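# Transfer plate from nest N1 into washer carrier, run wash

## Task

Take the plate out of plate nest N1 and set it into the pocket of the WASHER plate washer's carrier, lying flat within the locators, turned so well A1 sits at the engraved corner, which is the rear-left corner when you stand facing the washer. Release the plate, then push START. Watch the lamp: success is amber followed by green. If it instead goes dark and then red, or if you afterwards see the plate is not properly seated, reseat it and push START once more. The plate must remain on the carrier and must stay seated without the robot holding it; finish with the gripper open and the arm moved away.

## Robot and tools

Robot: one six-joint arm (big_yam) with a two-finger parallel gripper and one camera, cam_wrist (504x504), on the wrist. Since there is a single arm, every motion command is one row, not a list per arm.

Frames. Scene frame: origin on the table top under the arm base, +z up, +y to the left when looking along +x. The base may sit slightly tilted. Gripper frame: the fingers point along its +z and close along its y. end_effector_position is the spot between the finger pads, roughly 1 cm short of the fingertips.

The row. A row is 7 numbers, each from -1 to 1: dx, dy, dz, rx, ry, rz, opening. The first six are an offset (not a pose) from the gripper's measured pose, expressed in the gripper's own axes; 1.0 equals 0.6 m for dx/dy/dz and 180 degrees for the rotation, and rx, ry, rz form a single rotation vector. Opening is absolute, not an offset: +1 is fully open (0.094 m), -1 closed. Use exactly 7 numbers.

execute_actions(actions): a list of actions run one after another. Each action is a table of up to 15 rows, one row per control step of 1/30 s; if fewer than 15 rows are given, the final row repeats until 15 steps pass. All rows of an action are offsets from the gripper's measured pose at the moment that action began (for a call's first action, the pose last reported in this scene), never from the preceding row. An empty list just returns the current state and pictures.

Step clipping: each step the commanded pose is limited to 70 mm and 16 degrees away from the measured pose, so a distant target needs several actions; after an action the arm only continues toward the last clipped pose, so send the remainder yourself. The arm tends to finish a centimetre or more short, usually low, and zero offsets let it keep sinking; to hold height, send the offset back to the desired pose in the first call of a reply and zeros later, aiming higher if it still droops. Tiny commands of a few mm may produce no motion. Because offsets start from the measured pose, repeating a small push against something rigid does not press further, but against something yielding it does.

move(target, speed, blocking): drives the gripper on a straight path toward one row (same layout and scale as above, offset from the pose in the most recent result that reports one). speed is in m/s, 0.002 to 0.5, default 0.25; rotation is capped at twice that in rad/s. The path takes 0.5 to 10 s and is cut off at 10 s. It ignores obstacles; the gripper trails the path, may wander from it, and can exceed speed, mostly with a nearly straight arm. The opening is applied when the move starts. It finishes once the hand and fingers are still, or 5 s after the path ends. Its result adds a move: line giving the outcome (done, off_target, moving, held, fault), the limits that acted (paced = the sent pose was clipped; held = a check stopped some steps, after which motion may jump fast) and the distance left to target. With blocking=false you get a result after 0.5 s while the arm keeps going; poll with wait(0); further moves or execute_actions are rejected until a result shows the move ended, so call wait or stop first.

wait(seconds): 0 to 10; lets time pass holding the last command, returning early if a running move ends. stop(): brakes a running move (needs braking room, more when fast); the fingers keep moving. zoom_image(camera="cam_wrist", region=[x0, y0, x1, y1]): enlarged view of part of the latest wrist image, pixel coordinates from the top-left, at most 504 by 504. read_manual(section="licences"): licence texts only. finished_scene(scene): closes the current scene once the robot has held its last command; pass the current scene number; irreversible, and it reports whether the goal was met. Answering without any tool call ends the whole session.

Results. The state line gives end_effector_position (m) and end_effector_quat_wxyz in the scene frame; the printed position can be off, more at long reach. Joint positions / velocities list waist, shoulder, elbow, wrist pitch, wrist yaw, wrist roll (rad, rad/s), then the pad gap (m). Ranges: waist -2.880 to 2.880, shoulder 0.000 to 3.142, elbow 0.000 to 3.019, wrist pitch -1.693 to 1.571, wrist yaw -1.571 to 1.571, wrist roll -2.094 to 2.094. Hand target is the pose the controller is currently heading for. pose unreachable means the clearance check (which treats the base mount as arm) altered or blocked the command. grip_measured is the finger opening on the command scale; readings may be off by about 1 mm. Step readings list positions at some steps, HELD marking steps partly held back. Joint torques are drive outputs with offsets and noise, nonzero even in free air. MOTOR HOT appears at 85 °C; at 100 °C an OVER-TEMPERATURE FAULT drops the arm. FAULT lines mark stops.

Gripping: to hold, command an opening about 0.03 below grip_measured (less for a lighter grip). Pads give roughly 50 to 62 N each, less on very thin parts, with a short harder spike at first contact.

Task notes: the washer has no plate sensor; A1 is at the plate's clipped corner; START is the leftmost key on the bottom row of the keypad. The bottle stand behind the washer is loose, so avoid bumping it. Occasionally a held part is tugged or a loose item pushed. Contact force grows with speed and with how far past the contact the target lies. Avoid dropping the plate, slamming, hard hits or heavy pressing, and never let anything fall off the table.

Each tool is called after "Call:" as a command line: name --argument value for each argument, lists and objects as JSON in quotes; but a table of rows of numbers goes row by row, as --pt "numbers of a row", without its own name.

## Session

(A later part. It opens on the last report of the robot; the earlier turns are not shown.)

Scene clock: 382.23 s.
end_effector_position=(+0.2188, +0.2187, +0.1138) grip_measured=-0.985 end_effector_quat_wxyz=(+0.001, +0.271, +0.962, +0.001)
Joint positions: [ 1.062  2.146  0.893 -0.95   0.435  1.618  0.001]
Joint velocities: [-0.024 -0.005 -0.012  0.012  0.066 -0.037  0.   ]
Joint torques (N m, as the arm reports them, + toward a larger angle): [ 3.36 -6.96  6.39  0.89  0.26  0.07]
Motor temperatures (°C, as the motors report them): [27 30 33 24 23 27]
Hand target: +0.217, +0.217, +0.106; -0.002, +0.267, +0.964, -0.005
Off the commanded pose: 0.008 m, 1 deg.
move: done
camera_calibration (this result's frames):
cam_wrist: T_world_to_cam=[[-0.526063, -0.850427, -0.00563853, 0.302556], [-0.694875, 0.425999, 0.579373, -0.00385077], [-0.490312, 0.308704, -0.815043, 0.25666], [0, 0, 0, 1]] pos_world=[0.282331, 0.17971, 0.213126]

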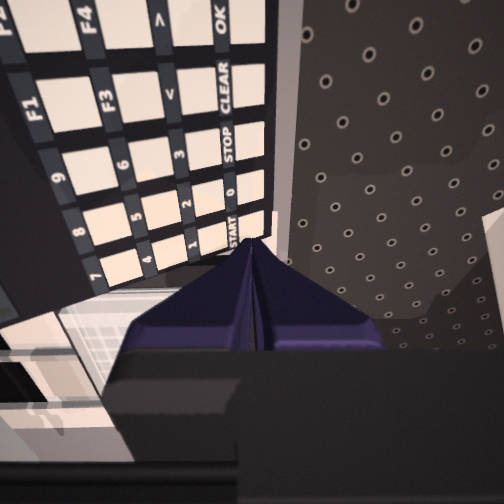

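Call:
move --target '[0.003, -0.004, 0.045, 0.003, 0, -0.003, -1]' --speed 0.03

Scene clock: 394.10 s.
end_effector_position=(+0.2198, +0.2203, +0.0998) grip_measured=-0.986 end_effector_quat_wxyz=(+0.005, +0.271, +0.963, +0.007)
Joint positions: [ 1.047  2.165  0.872 -0.891  0.449  1.597  0.001]
Joint velocities: [ 0.005  0.005  0.002 -0.012 -0.066 -0.022 -0.002]
Joint torques (N m, as the arm reports them, + toward a larger angle): [ 2.93 -6.48  5.75  1.15  0.29  0.12]
Motor temperatures (°C, as the motors report them): [27 29 32 24 23 27]
Hand target: +0.216, +0.217, +0.087; -0.001, +0.267, +0.964, -0.004
Off the commanded pose: 0.014 m, 1 deg.
move: off_target
camera_calibration (this result's frames):
cam_wrist: T_world_to_cam=[[-0.524914, -0.850952, -0.0185975, 0.305504], [-0.701543, 0.420171, 0.575581, 0.00746835], [-0.481978, 0.315178, -0.817533, 0.242185], [0, 0, 0, 1]] pos_world=[0.28233, 0.1805, 0.199377]

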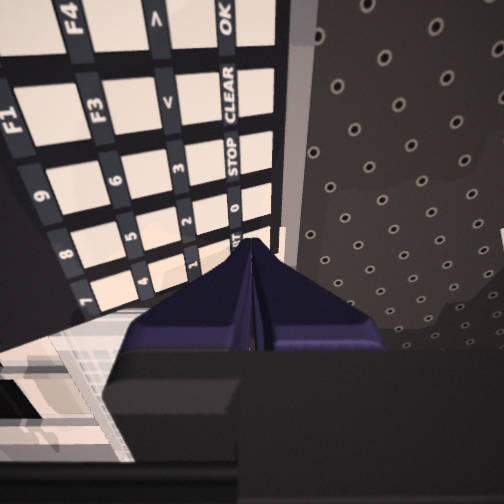

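Call:
zoom_image --camera "cam_wrist" --region '[190, 160, 310, 280]'

Region (190, 160, 310, 280) of cam_wrist's 504x504 image, scaled by 4.200, with more detail than that image has.

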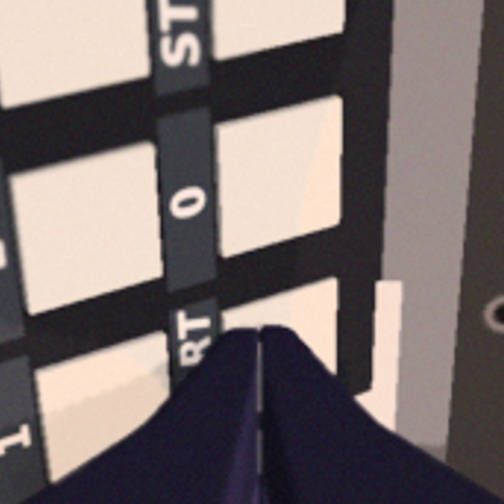

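Call:
execute_actions --actions '[]'

Scene clock: 405.57 s.
end_effector_position=(+0.2198, +0.2203, +0.0998) grip_measured=-0.986 end_effector_quat_wxyz=(+0.005, +0.270, +0.963, +0.007)
Joint positions: [ 1.047  2.165  0.872 -0.891  0.449  1.596  0.001]
Joint velocities: [-0.005 -0.005 -0.012 -0.002  0.095 -0.022 -0.001]
Joint torques (N m, as the arm reports them, + toward a larger angle): [ 3.14 -6.32  5.89  1.11  0.29  0.1 ]
Motor temperatures (°C, as the motors report them): [27 29 31 24 23 27]
Hand target: +0.216, +0.217, +0.087; -0.001, +0.267, +0.964, -0.004
Off the commanded pose: 0.014 m, 1 deg.
camera_calibration (this result's frames):
cam_wrist: T_world_to_cam=[[-0.52394, -0.851552, -0.0185914, 0.305421], [-0.70203, 0.419376, 0.575567, 0.00775186], [-0.482329, 0.314614, -0.817543, 0.242387], [0, 0, 0, 1]] pos_world=[0.282375, 0.180573, 0.199378]

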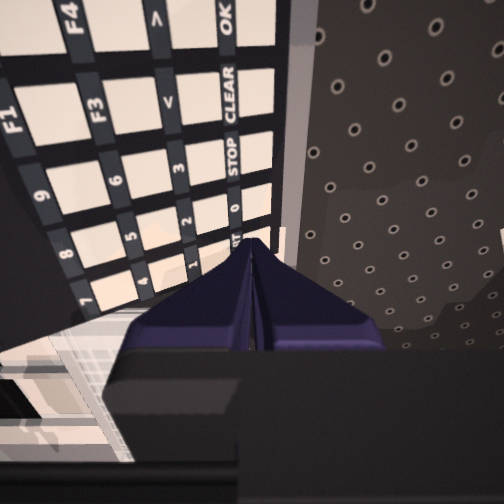

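Call:
move --target '[0.004, -0.015, 0.032, 0.006, 0.003, 0, -1]' --speed 0.02

Scene clock: 409.13 s.
end_effector_position=(+0.2194, +0.2199, +0.0991) grip_measured=-0.986 end_effector_quat_wxyz=(+0.006, +0.271, +0.962, +0.010)
Joint positions: [ 1.047  2.161  0.864 -0.879  0.45   1.594  0.001]
Joint velocities: [-0.005 -0.015 -0.012  0.002  0.037 -0.007  0.001]
Joint torques (N m, as the arm reports them, + toward a larger angle): [ 2.54 -6.12  4.73  1.68  0.24  0.08]
Motor temperatures (°C, as the motors report them): [27 29 31 24 23 27]
Hand target: +0.213, +0.213, +0.081; -0.002, +0.270, +0.963, -0.001
Off the commanded pose: 0.020 m, 2 deg.
move: off_target
camera_calibration (this result's frames):
cam_wrist: T_world_to_cam=[[-0.525613, -0.850321, -0.0261915, 0.305763], [-0.703884, 0.417392, 0.574744, 0.00897648], [-0.477784, 0.320529, -0.817914, 0.239502], [0, 0, 0, 1]] pos_world=[0.281462, 0.179483, 0.198741]

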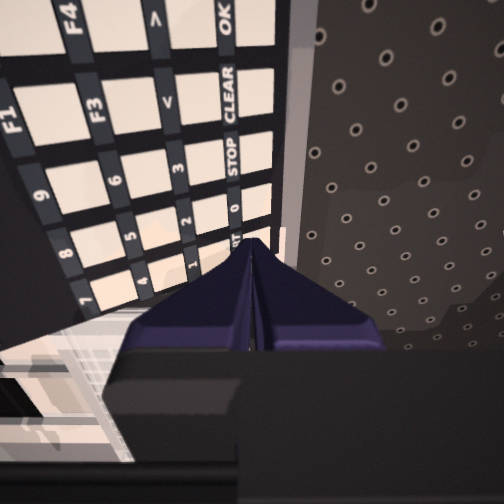

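Call:
move --target '[-0.07, 0.09, -0.24, 0, 0, 0, -1]' --speed 0.25

Scene clock: 415.20 s.
end_effector_position=(+0.2716, +0.2356, +0.2306) grip_measured=-0.986 end_effector_quat_wxyz=(+0.002, +0.263, +0.965, -0.003)
Joint positions: [ 1.094  2.11   1.207 -1.321  0.42   1.633  0.001]
Joint velocities: [-0.005 -0.005 -0.002 -0.002 -0.007  0.022  0.001]
Joint torques (N m, as the arm reports them, + toward a larger angle): [ 5.35 -9.   11.74 -0.04  0.11  0.27]
Motor temperatures (°C, as the motors report them): [27 29 31 24 23 27]
Hand target: +0.279, +0.244, +0.245; +0.006, +0.271, +0.962, +0.010
Off the commanded pose: 0.018 m, 2 deg.
move: off_target
camera_calibration (this result's frames):
cam_wrist: T_world_to_cam=[[-0.512102, -0.858923, 0.0018, 0.341908], [-0.701827, 0.419646, 0.575618, -0.0377332], [-0.495167, 0.293512, -0.817717, 0.377972], [0, 0, 0, 1]] pos_world=[0.335769, 0.198568, 0.330178]

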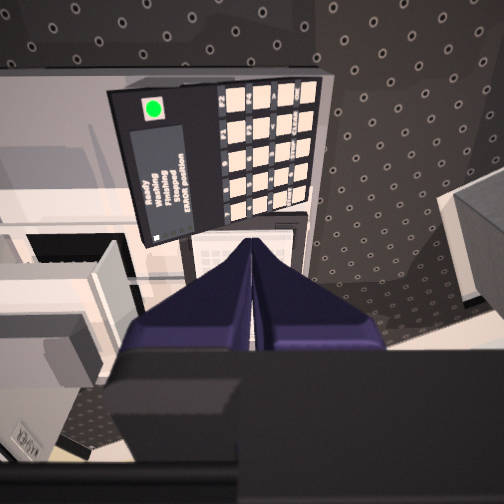

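Call:
wait --seconds 1

Scene clock: 418.07 s.
end_effector_position=(+0.2716, +0.2356, +0.2306) grip_measured=-0.986 end_effector_quat_wxyz=(+0.002, +0.264, +0.965, -0.003)
Joint positions: [ 1.094  2.11   1.207 -1.321  0.42   1.634  0.001]
Joint velocities: [-0.034 -0.015 -0.002 -0.002 -0.007  0.037  0.001]
Joint torques (N m, as the arm reports them, + toward a larger angle): [ 5.39 -9.1  11.72  0.04  0.11  0.26]
Motor temperatures (°C, as the motors report them): [27 29 32 24 23 27]
Hand target: +0.279, +0.244, +0.245; +0.006, +0.271, +0.962, +0.010
Off the commanded pose: 0.018 m, 2 deg.
wait: 1.00 s; at rest from the start
camera_calibration (this result's frames):
cam_wrist: T_world_to_cam=[[-0.512952, -0.858414, 0.0021422, 0.341853], [-0.701325, 0.420518, 0.575594, -0.0380652], [-0.494999, 0.29375, -0.817733, 0.377878], [0, 0, 0, 1]] pos_world=[0.335707, 0.198457, 0.330181]

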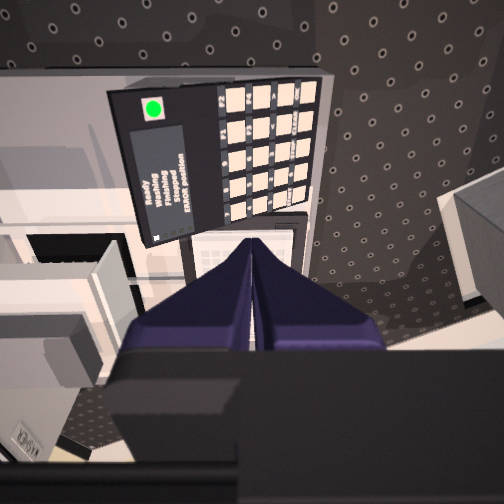

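Call:
move --target '[0.0628, -0.0817, 0.21, 0.002, 0.002, 0, -1]' --speed 0.15

Scene clock: 437.07 s.
end_effector_position=(+0.2172, +0.2108, +0.1128) grip_measured=-0.986 end_effector_quat_wxyz=(+0.002, +0.268, +0.964, +0.001)
Joint positions: [ 1.055  2.127  0.871 -0.945  0.441  1.604  0.001]
Joint velocities: [-0.005  0.005  0.007  0.007 -0.051 -0.051  0.001]
Joint torques (N m, as the arm reports them, + toward a larger angle): [ 3.01 -6.5   6.59  0.94  0.27  0.06]
Motor temperatures (°C, as the motors report them): [27 30 35 24 23 27]
Hand target: +0.216, +0.209, +0.105; -0.002, +0.264, +0.964, -0.005
Off the commanded pose: 0.009 m, 1 deg.
move: done
camera_calibration (this result's frames):
cam_wrist: T_world_to_cam=[[-0.519353, -0.854539, -0.00592308, 0.294464], [-0.699414, 0.421072, 0.577511, 0.00126613], [-0.491012, 0.304075, -0.816362, 0.258806], [0, 0, 0, 1]] pos_world=[0.280893, 0.172402, 0.212292]

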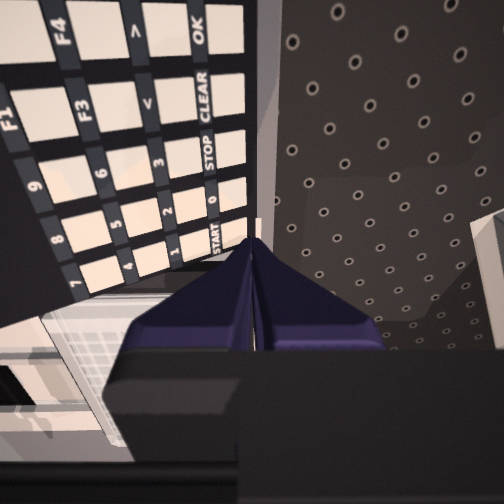

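Call:
move --target '[0.006, 0.0, 0.05, 0.003, 0, 0, -1]' --speed 0.03

Scene clock: 442.10 s.
end_effector_position=(+0.2182, +0.2150, +0.0966) grip_measured=-0.986 end_effector_quat_wxyz=(+0.006, +0.271, +0.963, +0.006)
Joint positions: [ 1.041  2.157  0.854 -0.879  0.455  1.593  0.001]
Joint velocities: [-0.024 -0.005 -0.007 -0.012 -0.022 -0.051 -0.   ]
Joint torques (N m, as the arm reports them, + toward a larger angle): [ 2.79 -5.94  5.71  1.29  0.31  0.11]
Motor temperatures (°C, as the motors report them): [27 29 34 24 23 27]
Hand target: +0.214, +0.212, +0.083; +0.001, +0.268, +0.963, -0.004
Off the commanded pose: 0.015 m, 1 deg.
move: off_target
camera_calibration (this result's frames):
cam_wrist: T_world_to_cam=[[-0.525308, -0.850714, -0.0183532, 0.300178], [-0.70263, 0.421499, 0.573279, 0.0105299], [-0.479961, 0.314044, -0.819154, 0.240446], [0, 0, 0, 1]] pos_world=[0.280489, 0.175417, 0.196435]

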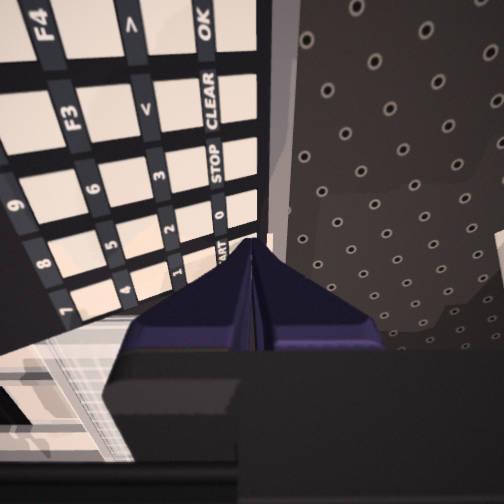

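Call:
zoom_image --camera "cam_wrist" --region '[190, 170, 310, 290]'

Region (190, 170, 310, 290) of cam_wrist's 504x504 image, scaled by 4.200, with more detail than that image has.

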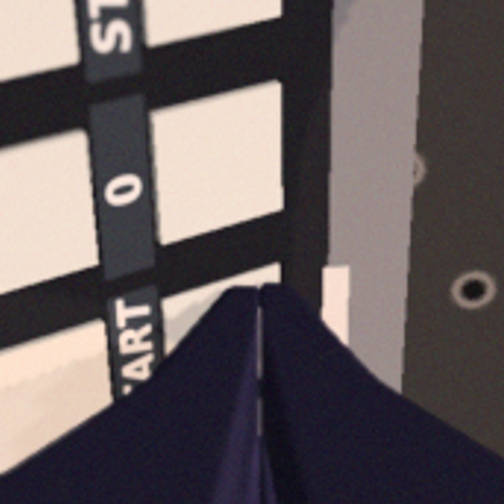

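Call:
move --target '[0.008, 0.0, 0.04, 0.004, 0.003, 0, -1]' --speed 0.03

Scene clock: 447.20 s.
end_effector_position=(+0.2182, +0.2152, +0.0958) grip_measured=-0.987 end_effector_quat_wxyz=(+0.007, +0.268, +0.963, +0.008)
Joint positions: [ 1.041  2.157  0.851 -0.872  0.456  1.586  0.001]
Joint velocities: [ 0.005  0.005  0.007 -0.017 -0.037 -0.037 -0.001]
Joint torques (N m, as the arm reports them, + toward a larger angle): [ 2.48 -4.05  5.48  2.68  0.24  0.15]
Motor temperatures (°C, as the motors report them): [27 29 33 24 23 27]
Hand target: +0.214, +0.216, +0.074; -0.000, +0.271, +0.963, +0.001
Off the commanded pose: 0.024 m, 1 deg.
move: off_target
camera_calibration (this result's frames):
cam_wrist: T_world_to_cam=[[-0.52082, -0.853389, -0.0217656, 0.300221], [-0.706578, 0.416633, 0.571982, 0.0129202], [-0.479055, 0.313279, -0.819977, 0.239758], [0, 0, 0, 1]] pos_world=[0.280347, 0.175711, 0.19574]

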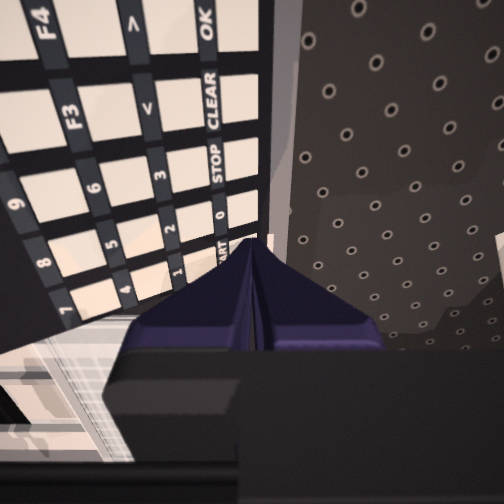

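Call:
zoom_image --camera "cam_wrist" --region '[190, 170, 310, 290]'

Call:
wait --seconds 0.5

Region (190, 170, 310, 290) of cam_wrist's 504x504 image, scaled by 4.200, with more detail than that image has.

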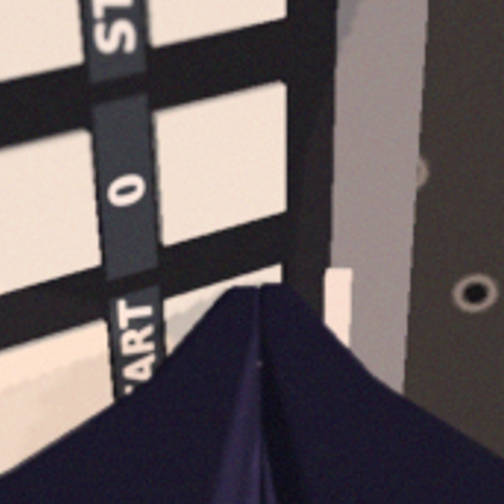

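Scene clock: 448.87 s.
end_effector_position=(+0.2182, +0.2152, +0.0958) grip_measured=-0.987 end_effector_quat_wxyz=(+0.007, +0.268, +0.963, +0.007)
Joint positions: [ 1.041  2.157  0.851 -0.872  0.456  1.585  0.001]
Joint velocities: [-0.015  0.005  0.002 -0.007 -0.022 -0.066 -0.   ]
Joint torques (N m, as the arm reports them, + toward a larger angle): [ 2.5  -4.09  5.48  2.69  0.25  0.12]
Motor temperatures (°C, as the motors report them): [27 29 33 24 23 27]
Hand target: +0.214, +0.216, +0.074; -0.000, +0.271, +0.963, +0.001
Off the commanded pose: 0.024 m, 1 deg.
wait: 0.50 s; at rest from the start
camera_calibration (this result's frames):
cam_wrist: T_world_to_cam=[[-0.520168, -0.853786, -0.0217582, 0.300164], [-0.706901, 0.416102, 0.571971, 0.0131059], [-0.479287, 0.312902, -0.819985, 0.239891], [0, 0, 0, 1]] pos_world=[0.280377, 0.17576, 0.195742]

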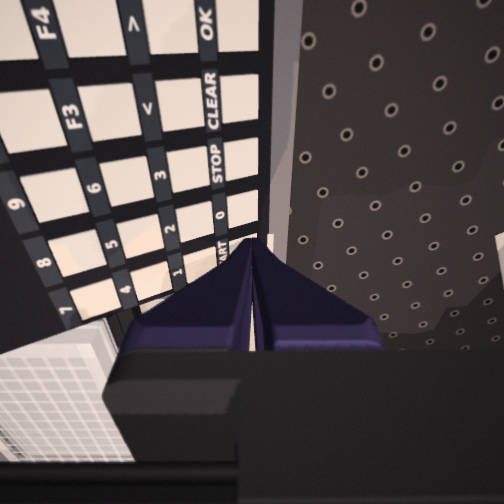

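The carrier is moving. Lift away and watch the lamp.

Call:
move --target '[-0.05, 0.07, -0.26, 0, 0, 0, 1]' --speed 0.2

Scene clock: 452.57 s.
end_effector_position=(+0.2515, +0.2282, +0.2343) grip_measured=+1.000 end_effector_quat_wxyz=(+0.002, +0.258, +0.966, -0.012)
Joint positions: [ 1.128  2.085  1.173 -1.343  0.402  1.658  0.094]
Joint velocities: [-0.015 -0.005 -0.007 -0.017  0.007 -0.007  0.   ]
Joint torques (N m, as the arm reports them, + toward a larger angle): [ 4.43 -9.47 12.03  0.02  0.12  0.32]
Motor temperatures (°C, as the motors report them): [27 29 33 24 23 27]
Hand target: +0.260, +0.236, +0.253; +0.007, +0.268, +0.963, +0.007
Off the commanded pose: 0.022 m, 3 deg.
move: off_target
camera_calibration (this result's frames):
cam_wrist: T_world_to_cam=[[-0.501596, -0.864896, 0.0188626, 0.319919], [-0.704476, 0.421022, 0.571362, -0.0495116], [-0.50211, 0.273305, -0.820481, 0.380236], [0, 0, 0, 1]] pos_world=[0.316511, 0.193622, 0.334231]

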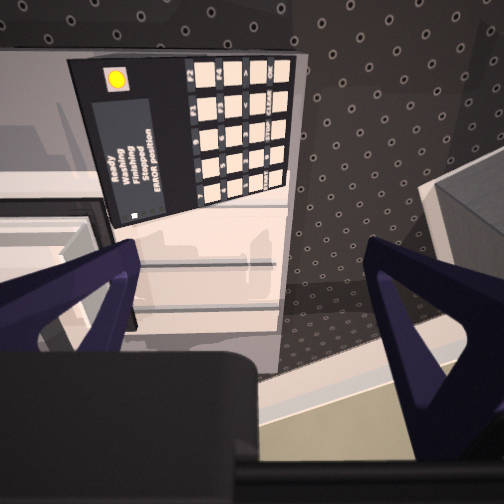

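Amber, washing. Waiting.

Call:
wait --seconds 8

Scene clock: 462.07 s.
end_effector_position=(+0.2514, +0.2281, +0.2343) grip_measured=+1.000 end_effector_quat_wxyz=(+0.002, +0.258, +0.966, -0.012)
Joint positions: [ 1.128  2.085  1.173 -1.343  0.402  1.659  0.094]
Joint velocities: [ 0.015  0.005  0.007  0.007 -0.007 -0.007  0.   ]
Joint torques (N m, as the arm reports them, + toward a larger angle): [ 4.84 -9.4  12.07 -0.02  0.11  0.26]
Motor temperatures (°C, as the motors report them): [27 30 35 24 23 27]
Hand target: +0.260, +0.236, +0.253; +0.007, +0.268, +0.963, +0.007
Off the commanded pose: 0.023 m, 3 deg.
wait: 8.00 s; at rest from the start
camera_calibration (this result's frames):
cam_wrist: T_world_to_cam=[[-0.502457, -0.864389, 0.0192015, 0.319852], [-0.703985, 0.421907, 0.571313, -0.0498193], [-0.501938, 0.273543, -0.820507, 0.380149], [0, 0, 0, 1]] pos_world=[0.316451, 0.193508, 0.334236]

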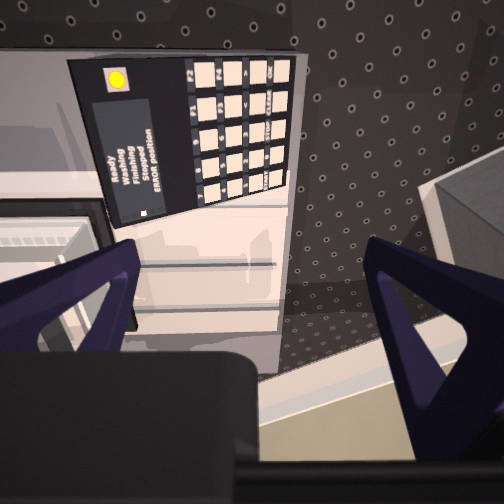

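Call:
wait --seconds 6

Scene clock: 469.10 s.
end_effector_position=(+0.2514, +0.2281, +0.2343) grip_measured=+1.000 end_effector_quat_wxyz=(+0.002, +0.258, +0.966, -0.012)
Joint positions: [ 1.128  2.085  1.173 -1.343  0.402  1.659  0.094]
Joint velocities: [-0.005  0.005 -0.002 -0.002 -0.066  0.022  0.   ]
Joint torques (N m, as the arm reports them, + toward a larger angle): [ 4.85 -9.4  12.06 -0.01  0.11  0.26]
Motor temperatures (°C, as the motors report them): [27 30 36 24 23 27]
Hand target: +0.260, +0.236, +0.253; +0.007, +0.268, +0.963, +0.007
Off the commanded pose: 0.023 m, 3 deg.
wait: 6.00 s; at rest from the start
camera_calibration (this result's frames):
cam_wrist: T_world_to_cam=[[-0.502457, -0.864389, 0.0192015, 0.319852], [-0.703985, 0.421907, 0.571313, -0.0498193], [-0.501938, 0.273543, -0.820507, 0.380149], [0, 0, 0, 1]] pos_world=[0.316451, 0.193508, 0.334236]

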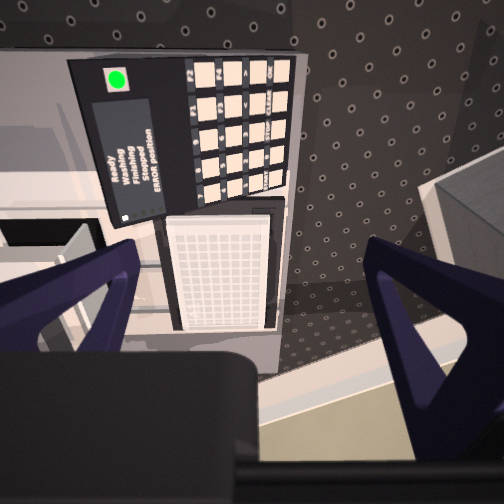

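Call:
zoom_image --camera "cam_wrist" --region '[140, 185, 300, 345]'

Region (140, 185, 300, 345) of cam_wrist's 504x504 image, scaled by 3.150, with more detail than that image has.

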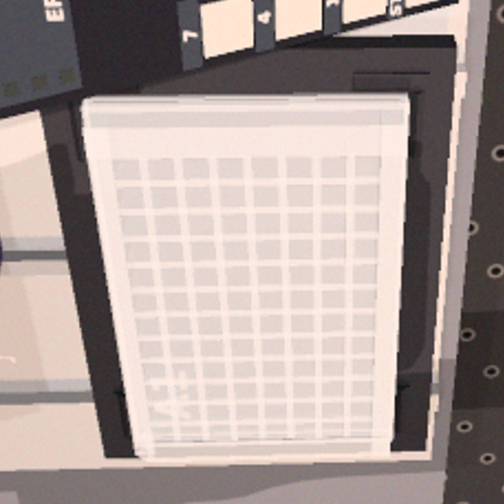

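Lamp is green, the plate is seated, and the arm is clear.

Call:
finished_scene --scene 1

The scene is finished: the task was done.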